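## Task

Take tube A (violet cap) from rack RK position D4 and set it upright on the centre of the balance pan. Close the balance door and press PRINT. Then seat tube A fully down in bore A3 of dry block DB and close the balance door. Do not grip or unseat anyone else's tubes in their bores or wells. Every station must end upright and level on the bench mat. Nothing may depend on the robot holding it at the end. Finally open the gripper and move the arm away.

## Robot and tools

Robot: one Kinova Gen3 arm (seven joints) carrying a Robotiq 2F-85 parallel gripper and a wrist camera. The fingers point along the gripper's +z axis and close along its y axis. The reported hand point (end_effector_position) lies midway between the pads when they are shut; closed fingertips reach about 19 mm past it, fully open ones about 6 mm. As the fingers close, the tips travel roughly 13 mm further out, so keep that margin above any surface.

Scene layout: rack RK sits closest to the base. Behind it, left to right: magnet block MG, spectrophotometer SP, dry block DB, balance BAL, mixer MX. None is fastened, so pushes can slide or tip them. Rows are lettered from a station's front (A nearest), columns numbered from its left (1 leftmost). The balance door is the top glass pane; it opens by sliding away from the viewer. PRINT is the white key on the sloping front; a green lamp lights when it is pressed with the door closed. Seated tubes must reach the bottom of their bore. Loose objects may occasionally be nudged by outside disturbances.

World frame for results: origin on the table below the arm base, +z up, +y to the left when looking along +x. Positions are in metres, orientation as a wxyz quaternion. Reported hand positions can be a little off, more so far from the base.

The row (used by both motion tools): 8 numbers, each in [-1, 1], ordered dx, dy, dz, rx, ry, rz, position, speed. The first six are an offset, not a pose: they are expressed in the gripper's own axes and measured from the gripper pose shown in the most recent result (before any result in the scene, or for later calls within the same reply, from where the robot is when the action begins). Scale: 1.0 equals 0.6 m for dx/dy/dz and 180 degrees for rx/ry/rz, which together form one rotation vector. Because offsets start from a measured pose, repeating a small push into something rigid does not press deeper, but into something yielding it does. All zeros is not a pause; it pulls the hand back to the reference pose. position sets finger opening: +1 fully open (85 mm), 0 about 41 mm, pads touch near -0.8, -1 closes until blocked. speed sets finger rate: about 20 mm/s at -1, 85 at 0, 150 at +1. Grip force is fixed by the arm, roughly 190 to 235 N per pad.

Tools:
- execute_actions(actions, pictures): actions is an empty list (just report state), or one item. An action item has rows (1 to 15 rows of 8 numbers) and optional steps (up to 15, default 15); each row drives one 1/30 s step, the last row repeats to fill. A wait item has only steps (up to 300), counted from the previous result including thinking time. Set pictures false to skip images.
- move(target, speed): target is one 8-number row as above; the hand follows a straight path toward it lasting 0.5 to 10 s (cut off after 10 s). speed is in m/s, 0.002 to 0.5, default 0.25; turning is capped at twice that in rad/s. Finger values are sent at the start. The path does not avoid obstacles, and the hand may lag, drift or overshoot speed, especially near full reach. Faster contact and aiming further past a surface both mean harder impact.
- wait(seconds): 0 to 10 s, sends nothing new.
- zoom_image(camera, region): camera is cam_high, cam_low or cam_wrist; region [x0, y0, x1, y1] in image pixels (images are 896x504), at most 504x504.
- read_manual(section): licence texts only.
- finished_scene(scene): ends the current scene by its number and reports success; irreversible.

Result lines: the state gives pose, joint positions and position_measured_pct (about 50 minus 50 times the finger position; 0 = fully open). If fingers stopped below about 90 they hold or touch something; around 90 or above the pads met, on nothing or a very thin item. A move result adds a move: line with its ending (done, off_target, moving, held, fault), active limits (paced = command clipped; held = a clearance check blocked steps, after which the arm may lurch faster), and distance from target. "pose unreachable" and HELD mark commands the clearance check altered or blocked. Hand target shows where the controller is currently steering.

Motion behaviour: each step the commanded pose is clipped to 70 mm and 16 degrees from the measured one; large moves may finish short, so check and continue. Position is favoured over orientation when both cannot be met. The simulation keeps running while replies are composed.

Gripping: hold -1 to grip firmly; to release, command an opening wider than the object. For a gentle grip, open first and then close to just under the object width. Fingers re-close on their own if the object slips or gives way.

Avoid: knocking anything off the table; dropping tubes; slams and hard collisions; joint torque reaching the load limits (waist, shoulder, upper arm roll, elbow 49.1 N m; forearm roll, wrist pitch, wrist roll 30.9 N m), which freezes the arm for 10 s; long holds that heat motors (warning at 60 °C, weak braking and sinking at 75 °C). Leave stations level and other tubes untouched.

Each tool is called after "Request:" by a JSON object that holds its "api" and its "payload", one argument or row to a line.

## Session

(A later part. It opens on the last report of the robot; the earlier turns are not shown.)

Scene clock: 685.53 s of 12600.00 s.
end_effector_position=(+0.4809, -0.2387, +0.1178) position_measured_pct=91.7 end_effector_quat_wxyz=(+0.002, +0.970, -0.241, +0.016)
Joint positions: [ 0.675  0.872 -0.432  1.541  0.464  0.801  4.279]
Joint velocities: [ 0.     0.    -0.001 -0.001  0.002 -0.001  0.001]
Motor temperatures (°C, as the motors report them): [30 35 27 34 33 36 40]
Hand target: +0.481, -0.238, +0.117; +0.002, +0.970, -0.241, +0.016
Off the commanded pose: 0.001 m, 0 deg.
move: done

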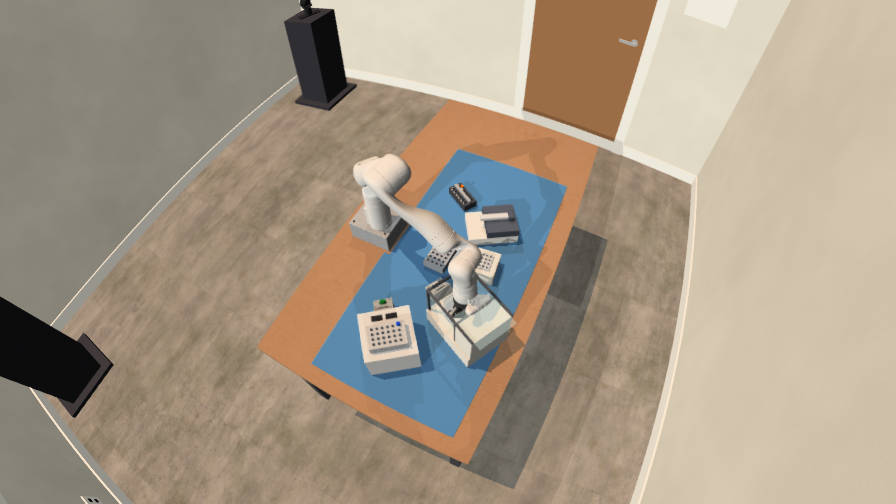

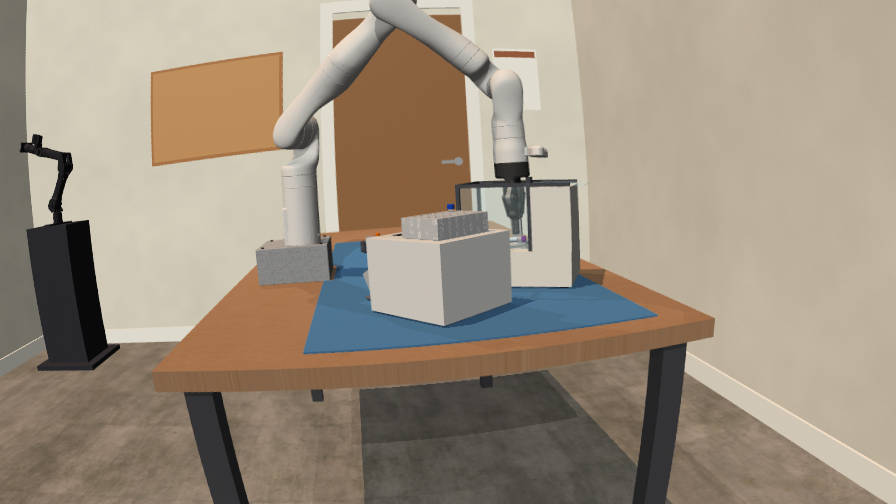

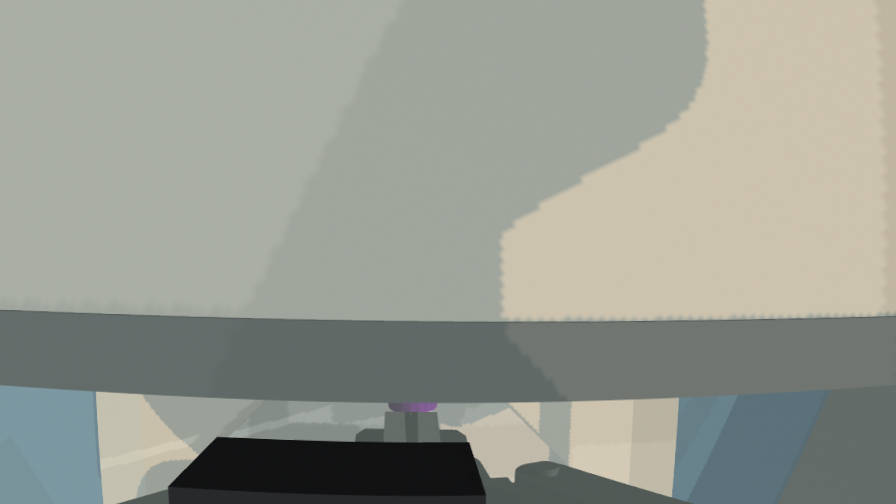

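Request:
{"api": "move", "payload": {
  "target": [-0.004,0,-0.035,0,0,0,-0.5,0],
  "speed": 0.03
}}

Request:
{"api": "move", "payload": {
  "target": [0,0,0,0,0.075,0,-0.5,0],
  "speed": 0.05
}}

Scene clock: 701.63 s of 12600.00 s.
end_effector_position=(+0.4781, -0.2372, +0.1386) position_measured_pct=75.0 end_effector_quat_wxyz=(+0.002, +0.970, -0.241, +0.016)
Joint positions: [ 0.685  0.834 -0.448  1.542  0.447  0.838  4.29 ]
Joint velocities: [ 0.001 -0.003 -0.002  0.003  0.001  0.003 -0.001]
Motor temperatures (°C, as the motors report them): [30 36 27 34 33 36 40]
Hand target: +0.478, -0.237, +0.139; +0.002, +0.970, -0.241, +0.016
Off the commanded pose: 0.000 m, 0 deg.
move: done

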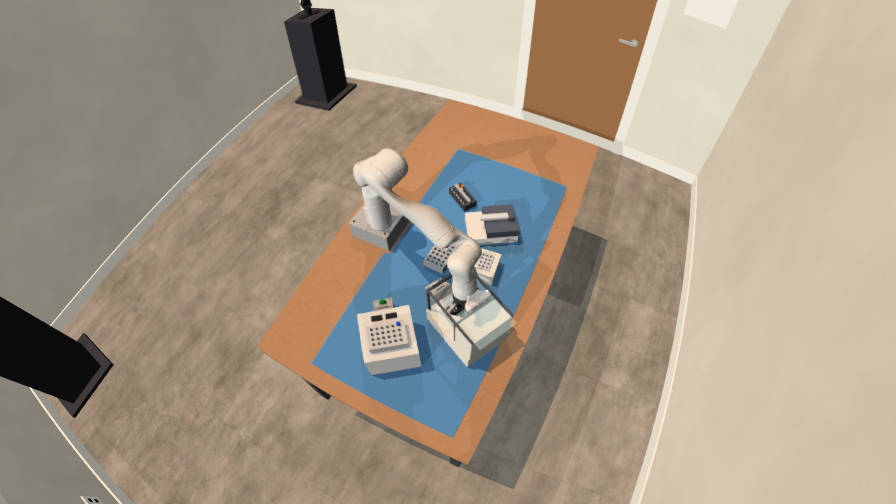

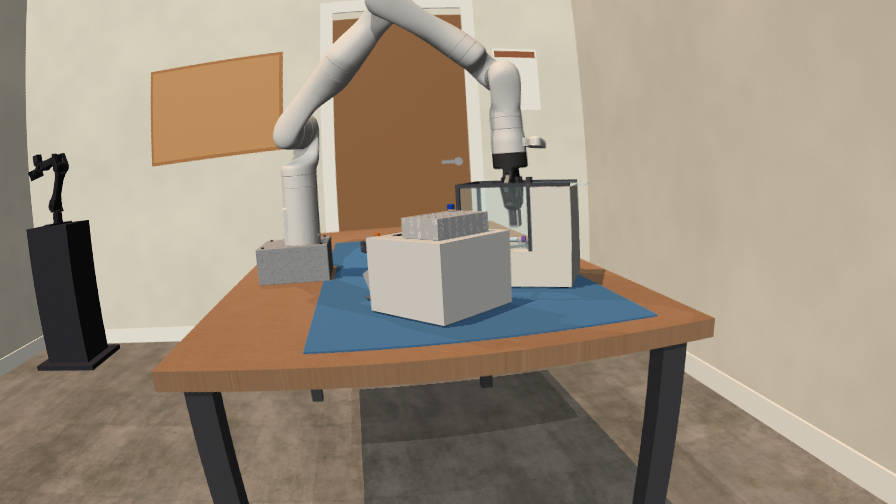

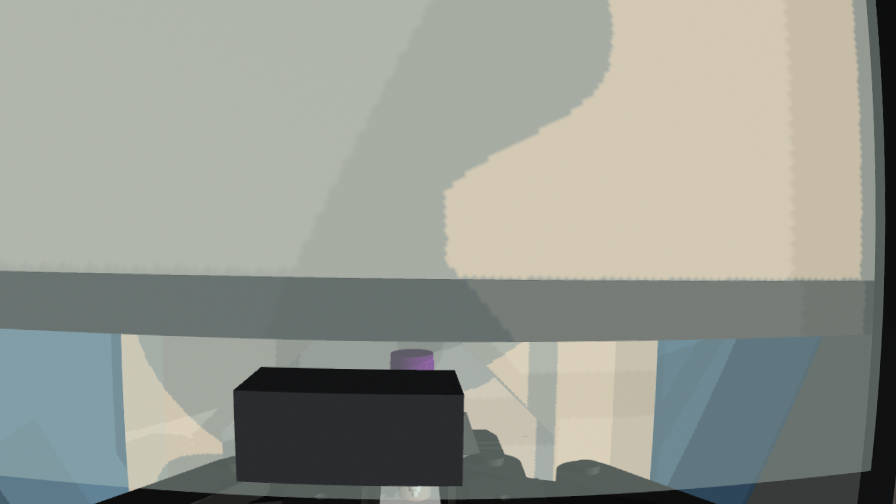

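Scene clock: 704.23 s of 12600.00 s.
end_effector_position=(+0.4778, -0.2377, +0.1382) position_measured_pct=75.0 end_effector_quat_wxyz=(+0.030, +0.962, -0.240, +0.130)
Joint positions: [ 0.625  0.721 -0.32   1.821  0.59   0.42   4.107]
Joint velocities: [-0.011 -0.006  0.013  0.012  0.009 -0.022 -0.014]
Motor temperatures (°C, as the motors report them): [30 36 27 34 33 36 40]
Hand target: +0.478, -0.237, +0.138; +0.030, +0.962, -0.240, +0.130
Off the commanded pose: 0.001 m, 0 deg.
move: done

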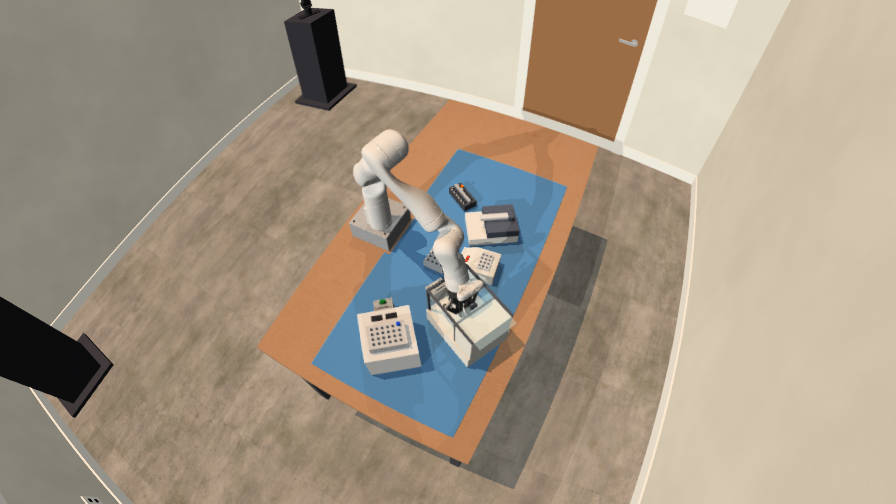

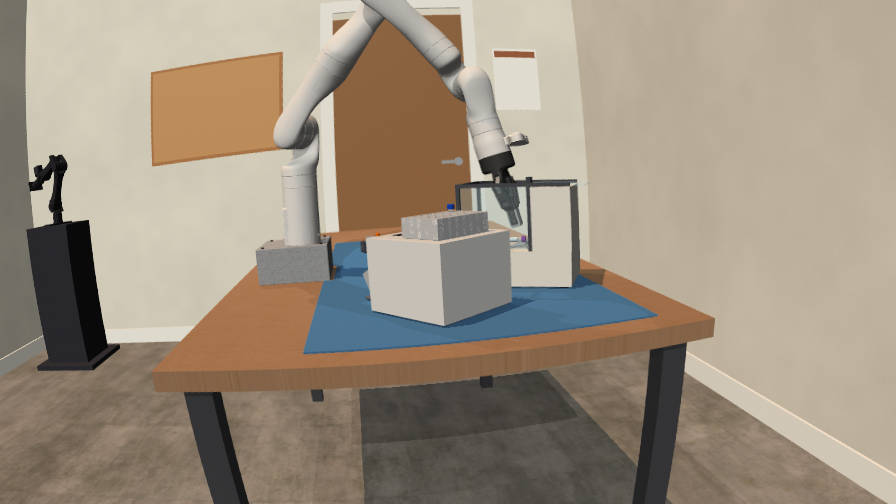

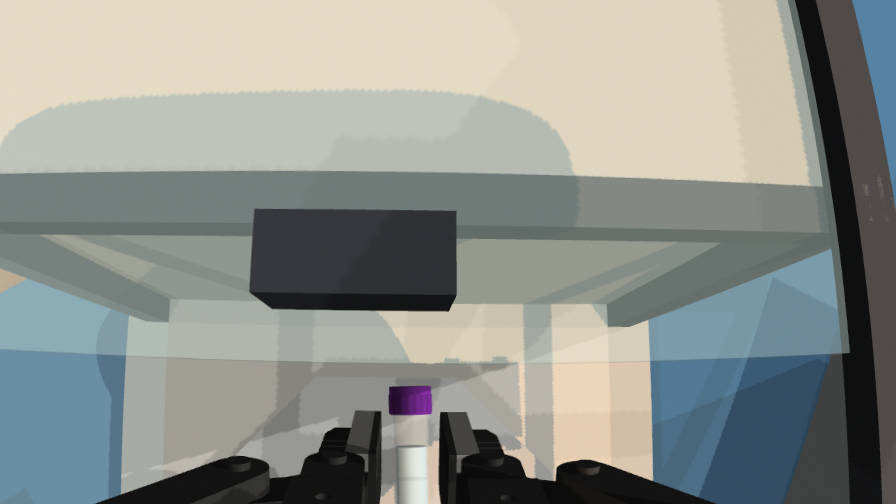

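Request:
{"api": "move", "payload": {
  "target": [-0.008,0,0.033,0,0,0,-0.5,0],
  "speed": 0.015
}}

Scene clock: 710.70 s of 12600.00 s.
end_effector_position=(+0.4784, -0.2381, +0.1181) position_measured_pct=75.0 end_effector_quat_wxyz=(+0.030, +0.962, -0.240, +0.130)
Joint positions: [ 0.599  0.759 -0.28   1.828  0.615  0.368  4.079]
Joint velocities: [-0.003  0.003  0.002  0.     0.003 -0.004 -0.004]
Motor temperatures (°C, as the motors report them): [30 36 27 34 33 36 40]
Hand target: +0.478, -0.238, +0.118; +0.030, +0.962, -0.240, +0.130
Off the commanded pose: 0.000 m, 0 deg.
move: done

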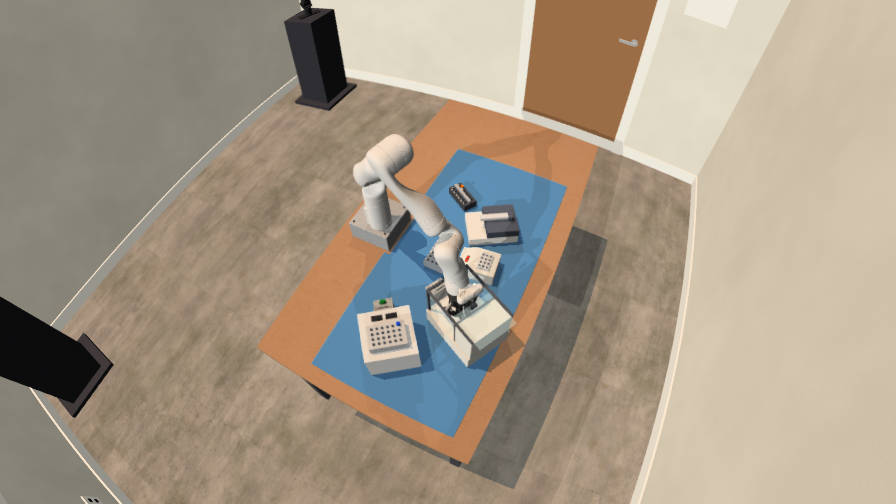

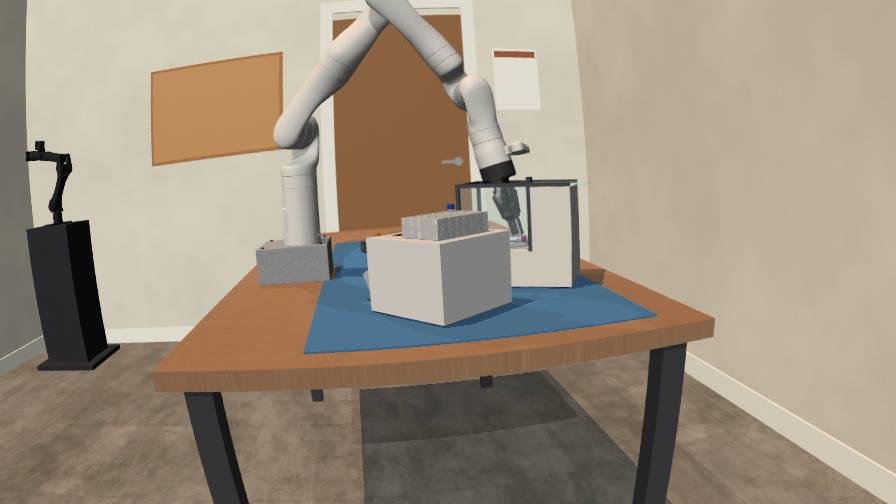

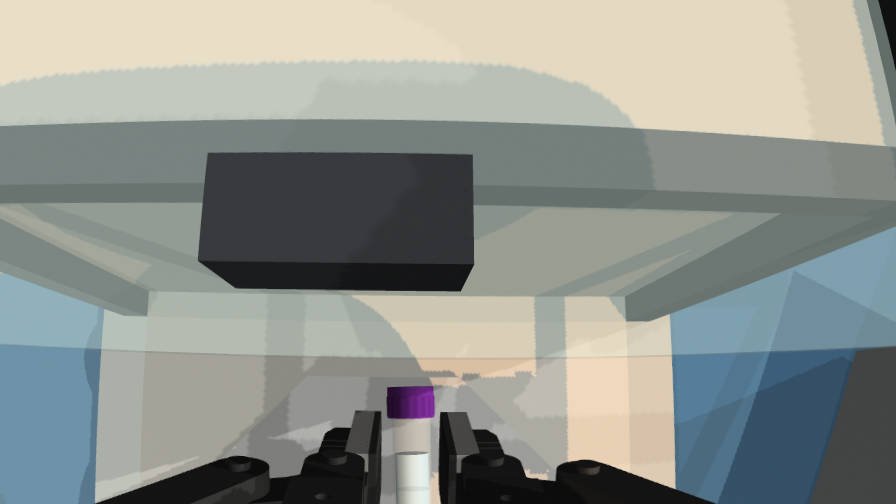

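Request:
{"api": "move", "payload": {
  "target": [-0.002,0,0.009,0,0,0,-0.5,0],
  "speed": 0.008
}}

Request:
{"api": "move", "payload": {
  "target": [0,0,0,0,0,0,-1,-0.7]
}}

Scene clock: 714.70 s of 12600.00 s.
end_effector_position=(+0.4787, -0.2383, +0.1127) position_measured_pct=75.0 end_effector_quat_wxyz=(+0.030, +0.962, -0.240, +0.130)
Joint positions: [ 0.591  0.769 -0.27   1.83   0.621  0.354  4.072]
Joint velocities: [-0.001  0.002  0.001 -0.001  0.001 -0.002 -0.002]
Motor temperatures (°C, as the motors report them): [30 36 27 34 33 36 40]
Hand target: +0.479, -0.238, +0.113; +0.030, +0.962, -0.240, +0.130
Off the commanded pose: 0.000 m, 0 deg.
move: done

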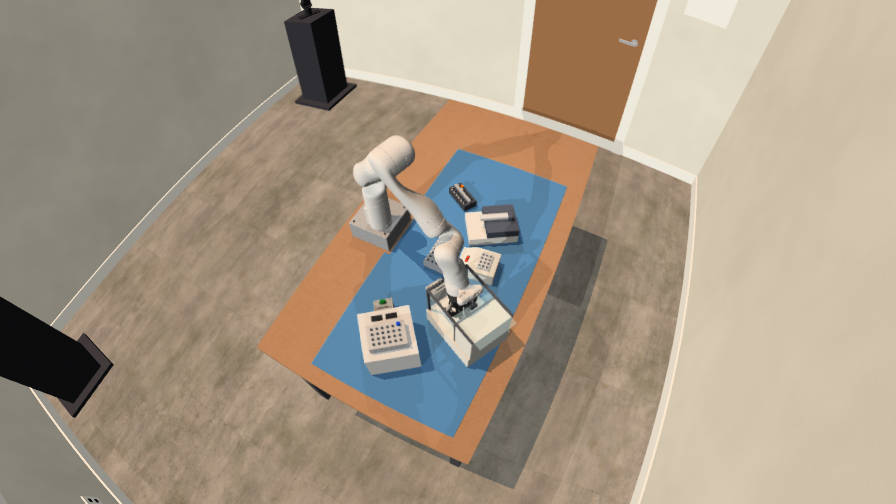

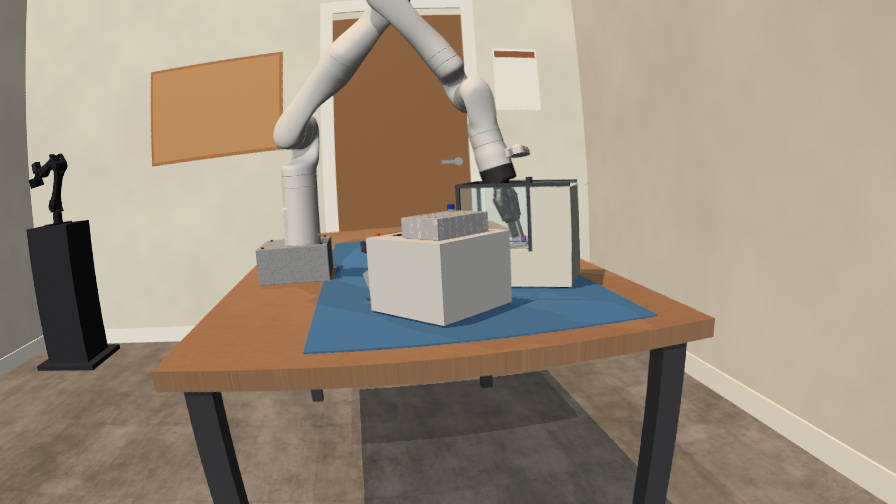

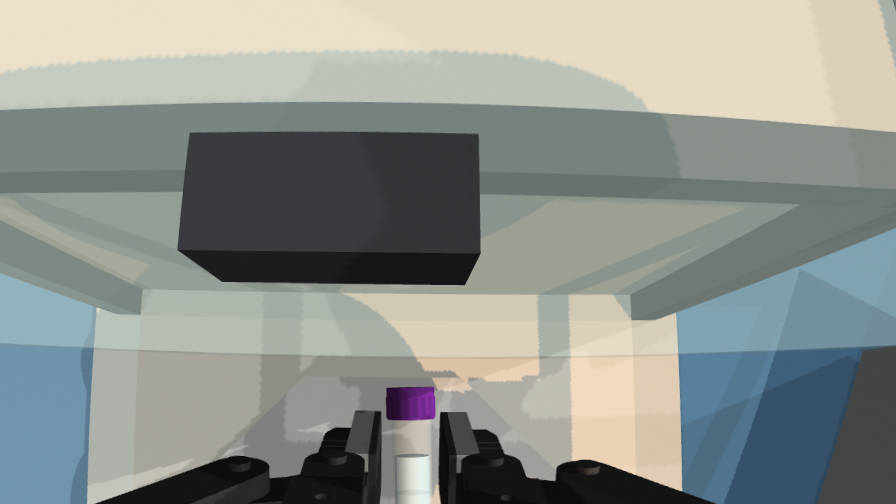

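Scene clock: 715.47 s of 12600.00 s.
end_effector_position=(+0.4789, -0.2383, +0.1129) position_measured_pct=89.3 end_effector_quat_wxyz=(+0.031, +0.961, -0.240, +0.130)
Joint positions: [ 0.591  0.769 -0.27   1.829  0.621  0.354  4.072]
Joint velocities: [ 0.    -0.    -0.002  0.    -0.     0.001  0.001]
Motor temperatures (°C, as the motors report them): [30 36 27 34 33 36 40]
Hand target: +0.479, -0.238, +0.113; +0.030, +0.962, -0.240, +0.130
Off the commanded pose: 0.000 m, 0 deg.
move: done

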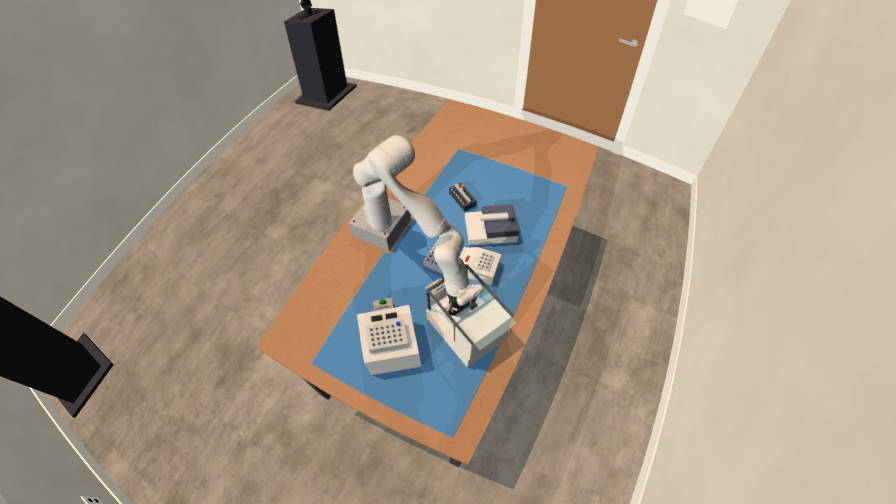

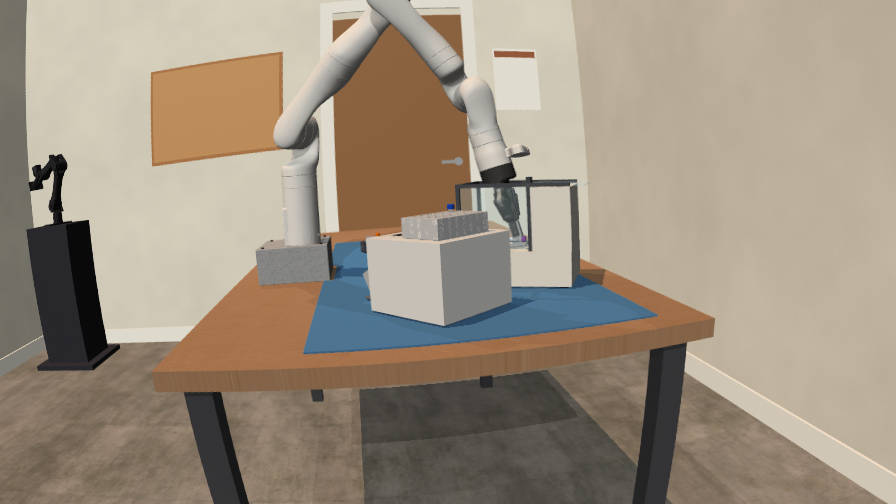

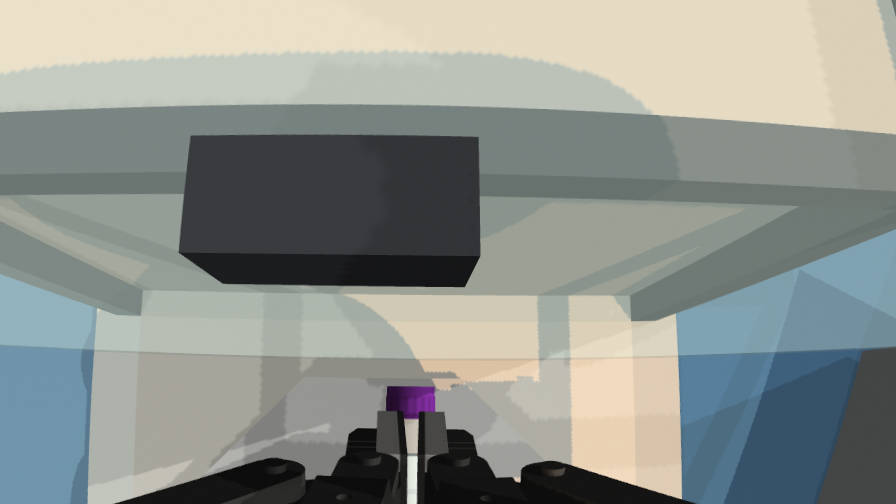

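Request:
{"api": "move", "payload": {
  "target": [0,0,0,0,0,0,-0.55,0]
}}

Request:
{"api": "move", "payload": {
  "target": [-0.002,0,0.007,0,0,0,-0.55,0],
  "speed": 0.006
}}

Request:
{"api": "move", "payload": {
  "target": [0,0,0,0,0,0,-1,-0.7]
}}

Scene clock: 720.33 s of 12600.00 s.
end_effector_position=(+0.4789, -0.2383, +0.1129) position_measured_pct=77.8 end_effector_quat_wxyz=(+0.031, +0.961, -0.240, +0.130)
Joint positions: [ 0.591  0.769 -0.27   1.829  0.621  0.354  4.072]
Joint velocities: [-0.     0.    -0.002 -0.002  0.    -0.     0.   ]
Motor temperatures (°C, as the motors report them): [30 36 27 34 33 36 40]
Hand target: +0.479, -0.238, +0.113; +0.031, +0.961, -0.240, +0.130
Off the commanded pose: 0.000 m, 0 deg.
move: done

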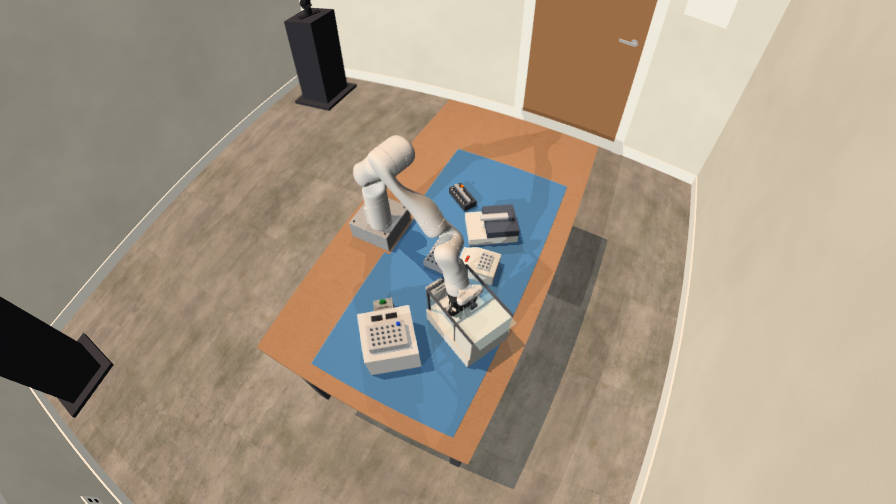

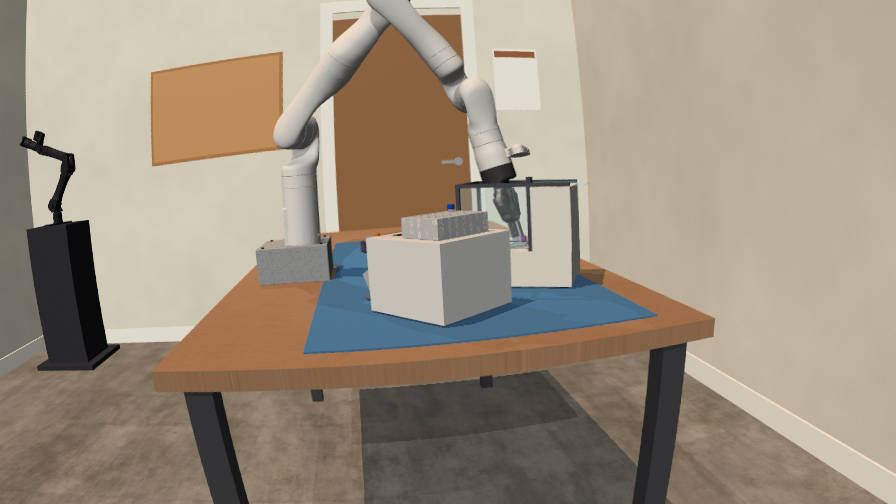

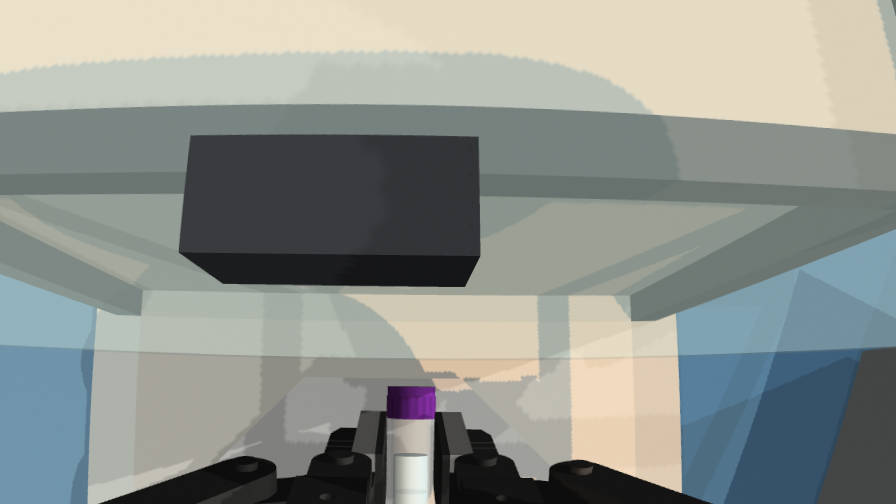

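Scene clock: 721.27 s of 12600.00 s.
end_effector_position=(+0.4789, -0.2384, +0.1087) position_measured_pct=77.8 end_effector_quat_wxyz=(+0.031, +0.961, -0.240, +0.130)
Joint positions: [ 0.585  0.777 -0.261  1.831  0.626  0.343  4.066]
Joint velocities: [-0.001  0.001  0.002  0.001  0.    -0.001 -0.002]
Motor temperatures (°C, as the motors report them): [30 36 27 34 33 36 40]
Hand target: +0.479, -0.238, +0.109; +0.031, +0.961, -0.240, +0.130
Off the commanded pose: 0.000 m, 0 deg.
move: done

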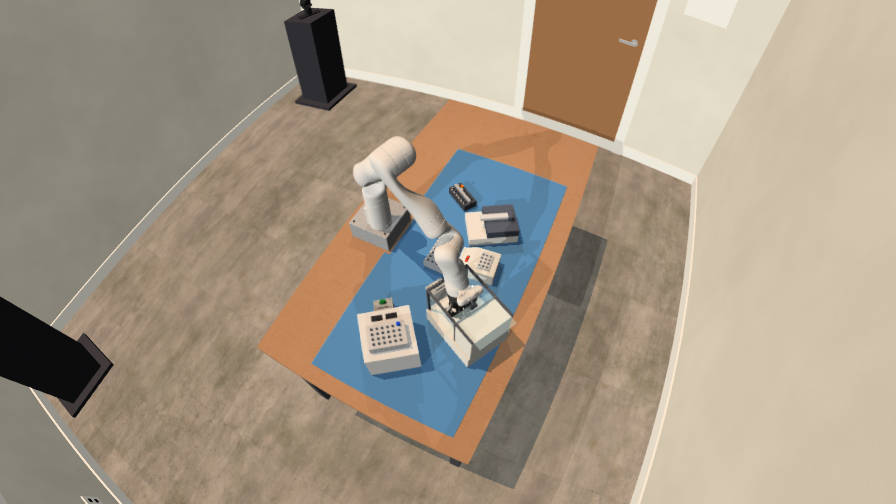

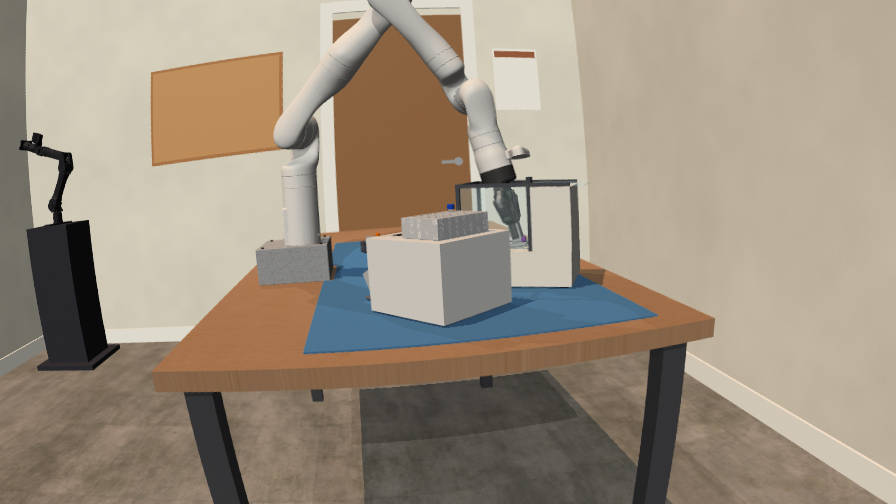

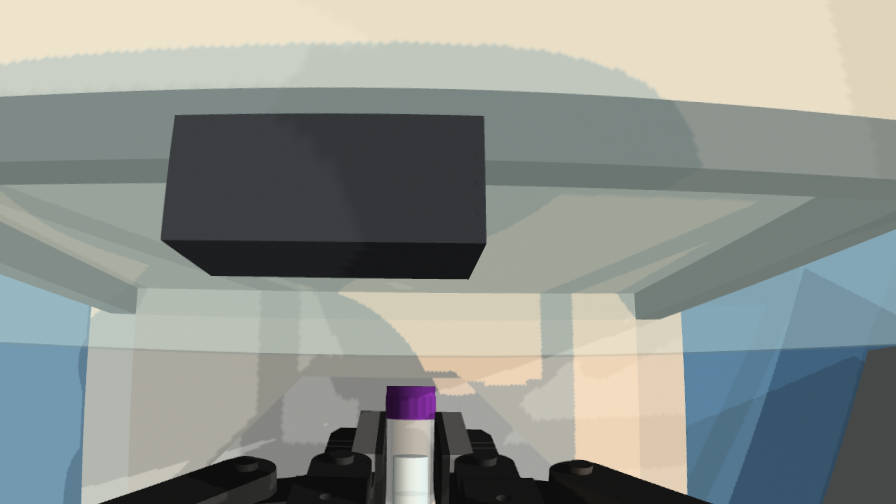

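Scene clock: 721.90 s of 12600.00 s.
end_effector_position=(+0.4793, -0.2386, +0.1093) position_measured_pct=86.5 end_effector_quat_wxyz=(+0.031, +0.961, -0.240, +0.131)
Joint positions: [ 0.585  0.776 -0.261  1.831  0.626  0.343  4.066]
Joint velocities: [ 0.    -0.     0.001  0.001 -0.    -0.     0.001]
Motor temperatures (°C, as the motors report them): [30 36 27 34 33 36 40]
Hand target: +0.479, -0.238, +0.109; +0.031, +0.961, -0.240, +0.130
Off the commanded pose: 0.001 m, 0 deg.
move: done

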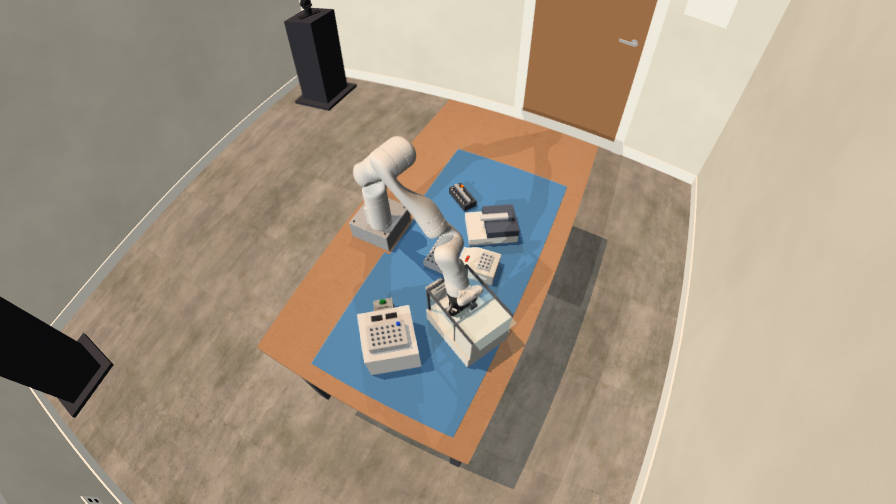

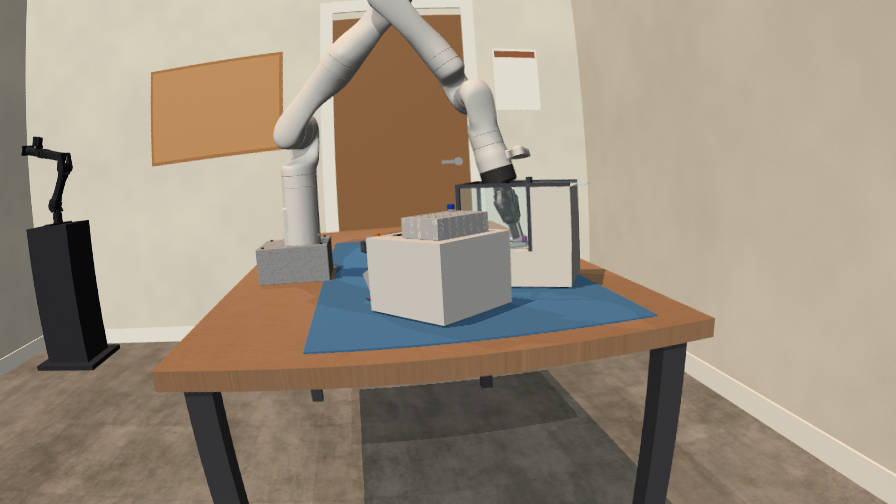

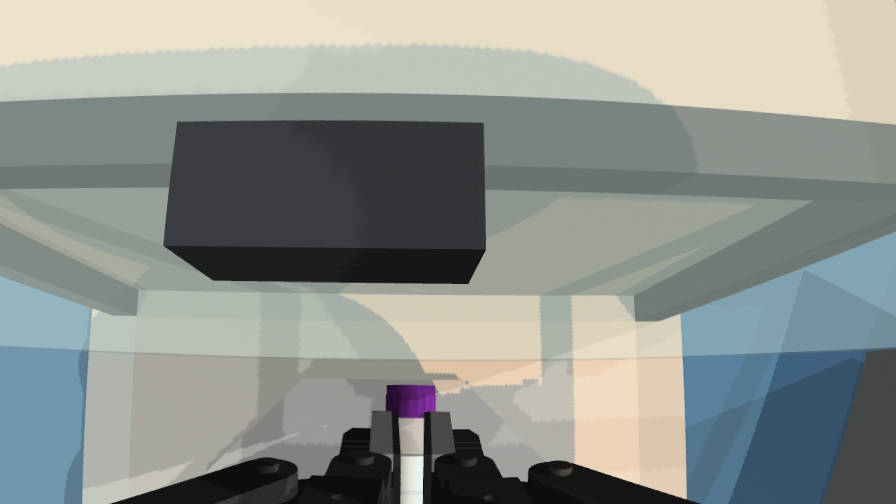

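Request:
{"api": "move", "payload": {
  "target": [-0.044,0,-0.017,0,0,0,-1,0],
  "speed": 0.02
}}

Scene clock: 732.03 s of 12600.00 s.
end_effector_position=(+0.4543, -0.2256, +0.1119) position_measured_pct=86.5 end_effector_quat_wxyz=(+0.031, +0.961, -0.240, +0.131)
Joint positions: [ 0.558  0.731 -0.22   1.929  0.643  0.278  4.026]
Joint velocities: [-0.003 -0.003  0.001  0.005  0.001 -0.003 -0.003]
Motor temperatures (°C, as the motors report them): [30 36 27 34 33 36 40]
Hand target: +0.454, -0.225, +0.112; +0.031, +0.961, -0.240, +0.131
Off the commanded pose: 0.000 m, 0 deg.
move: done

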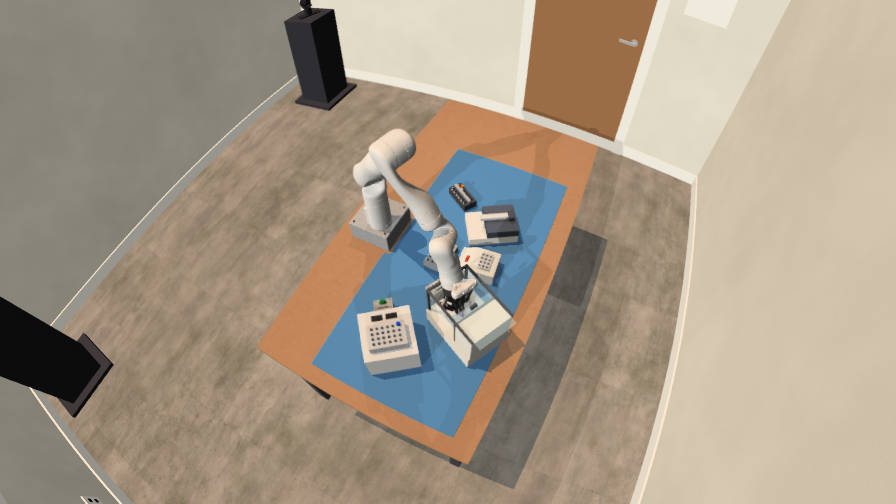

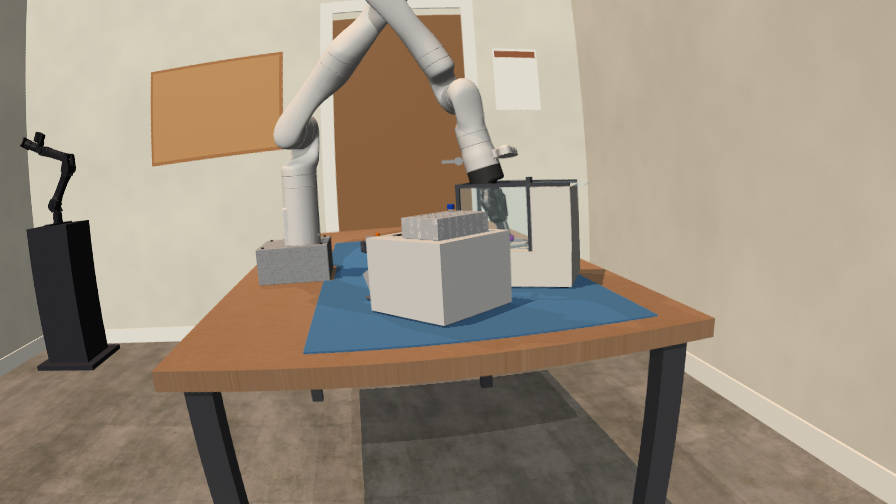

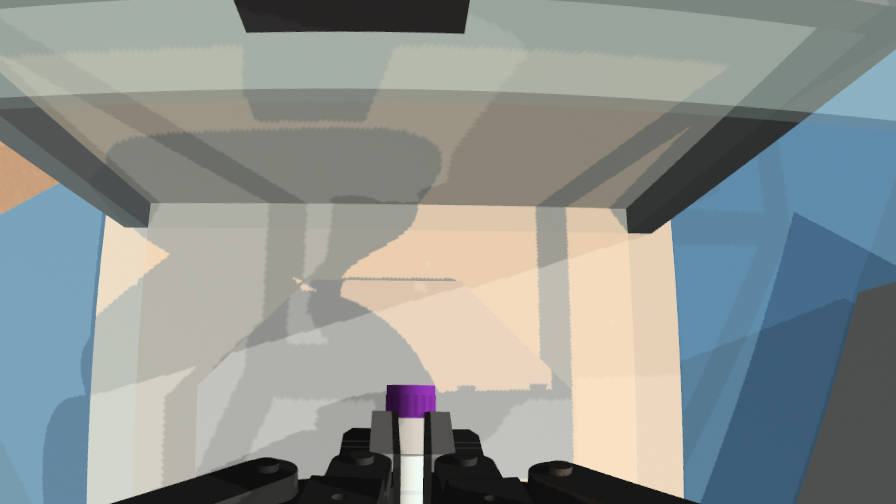

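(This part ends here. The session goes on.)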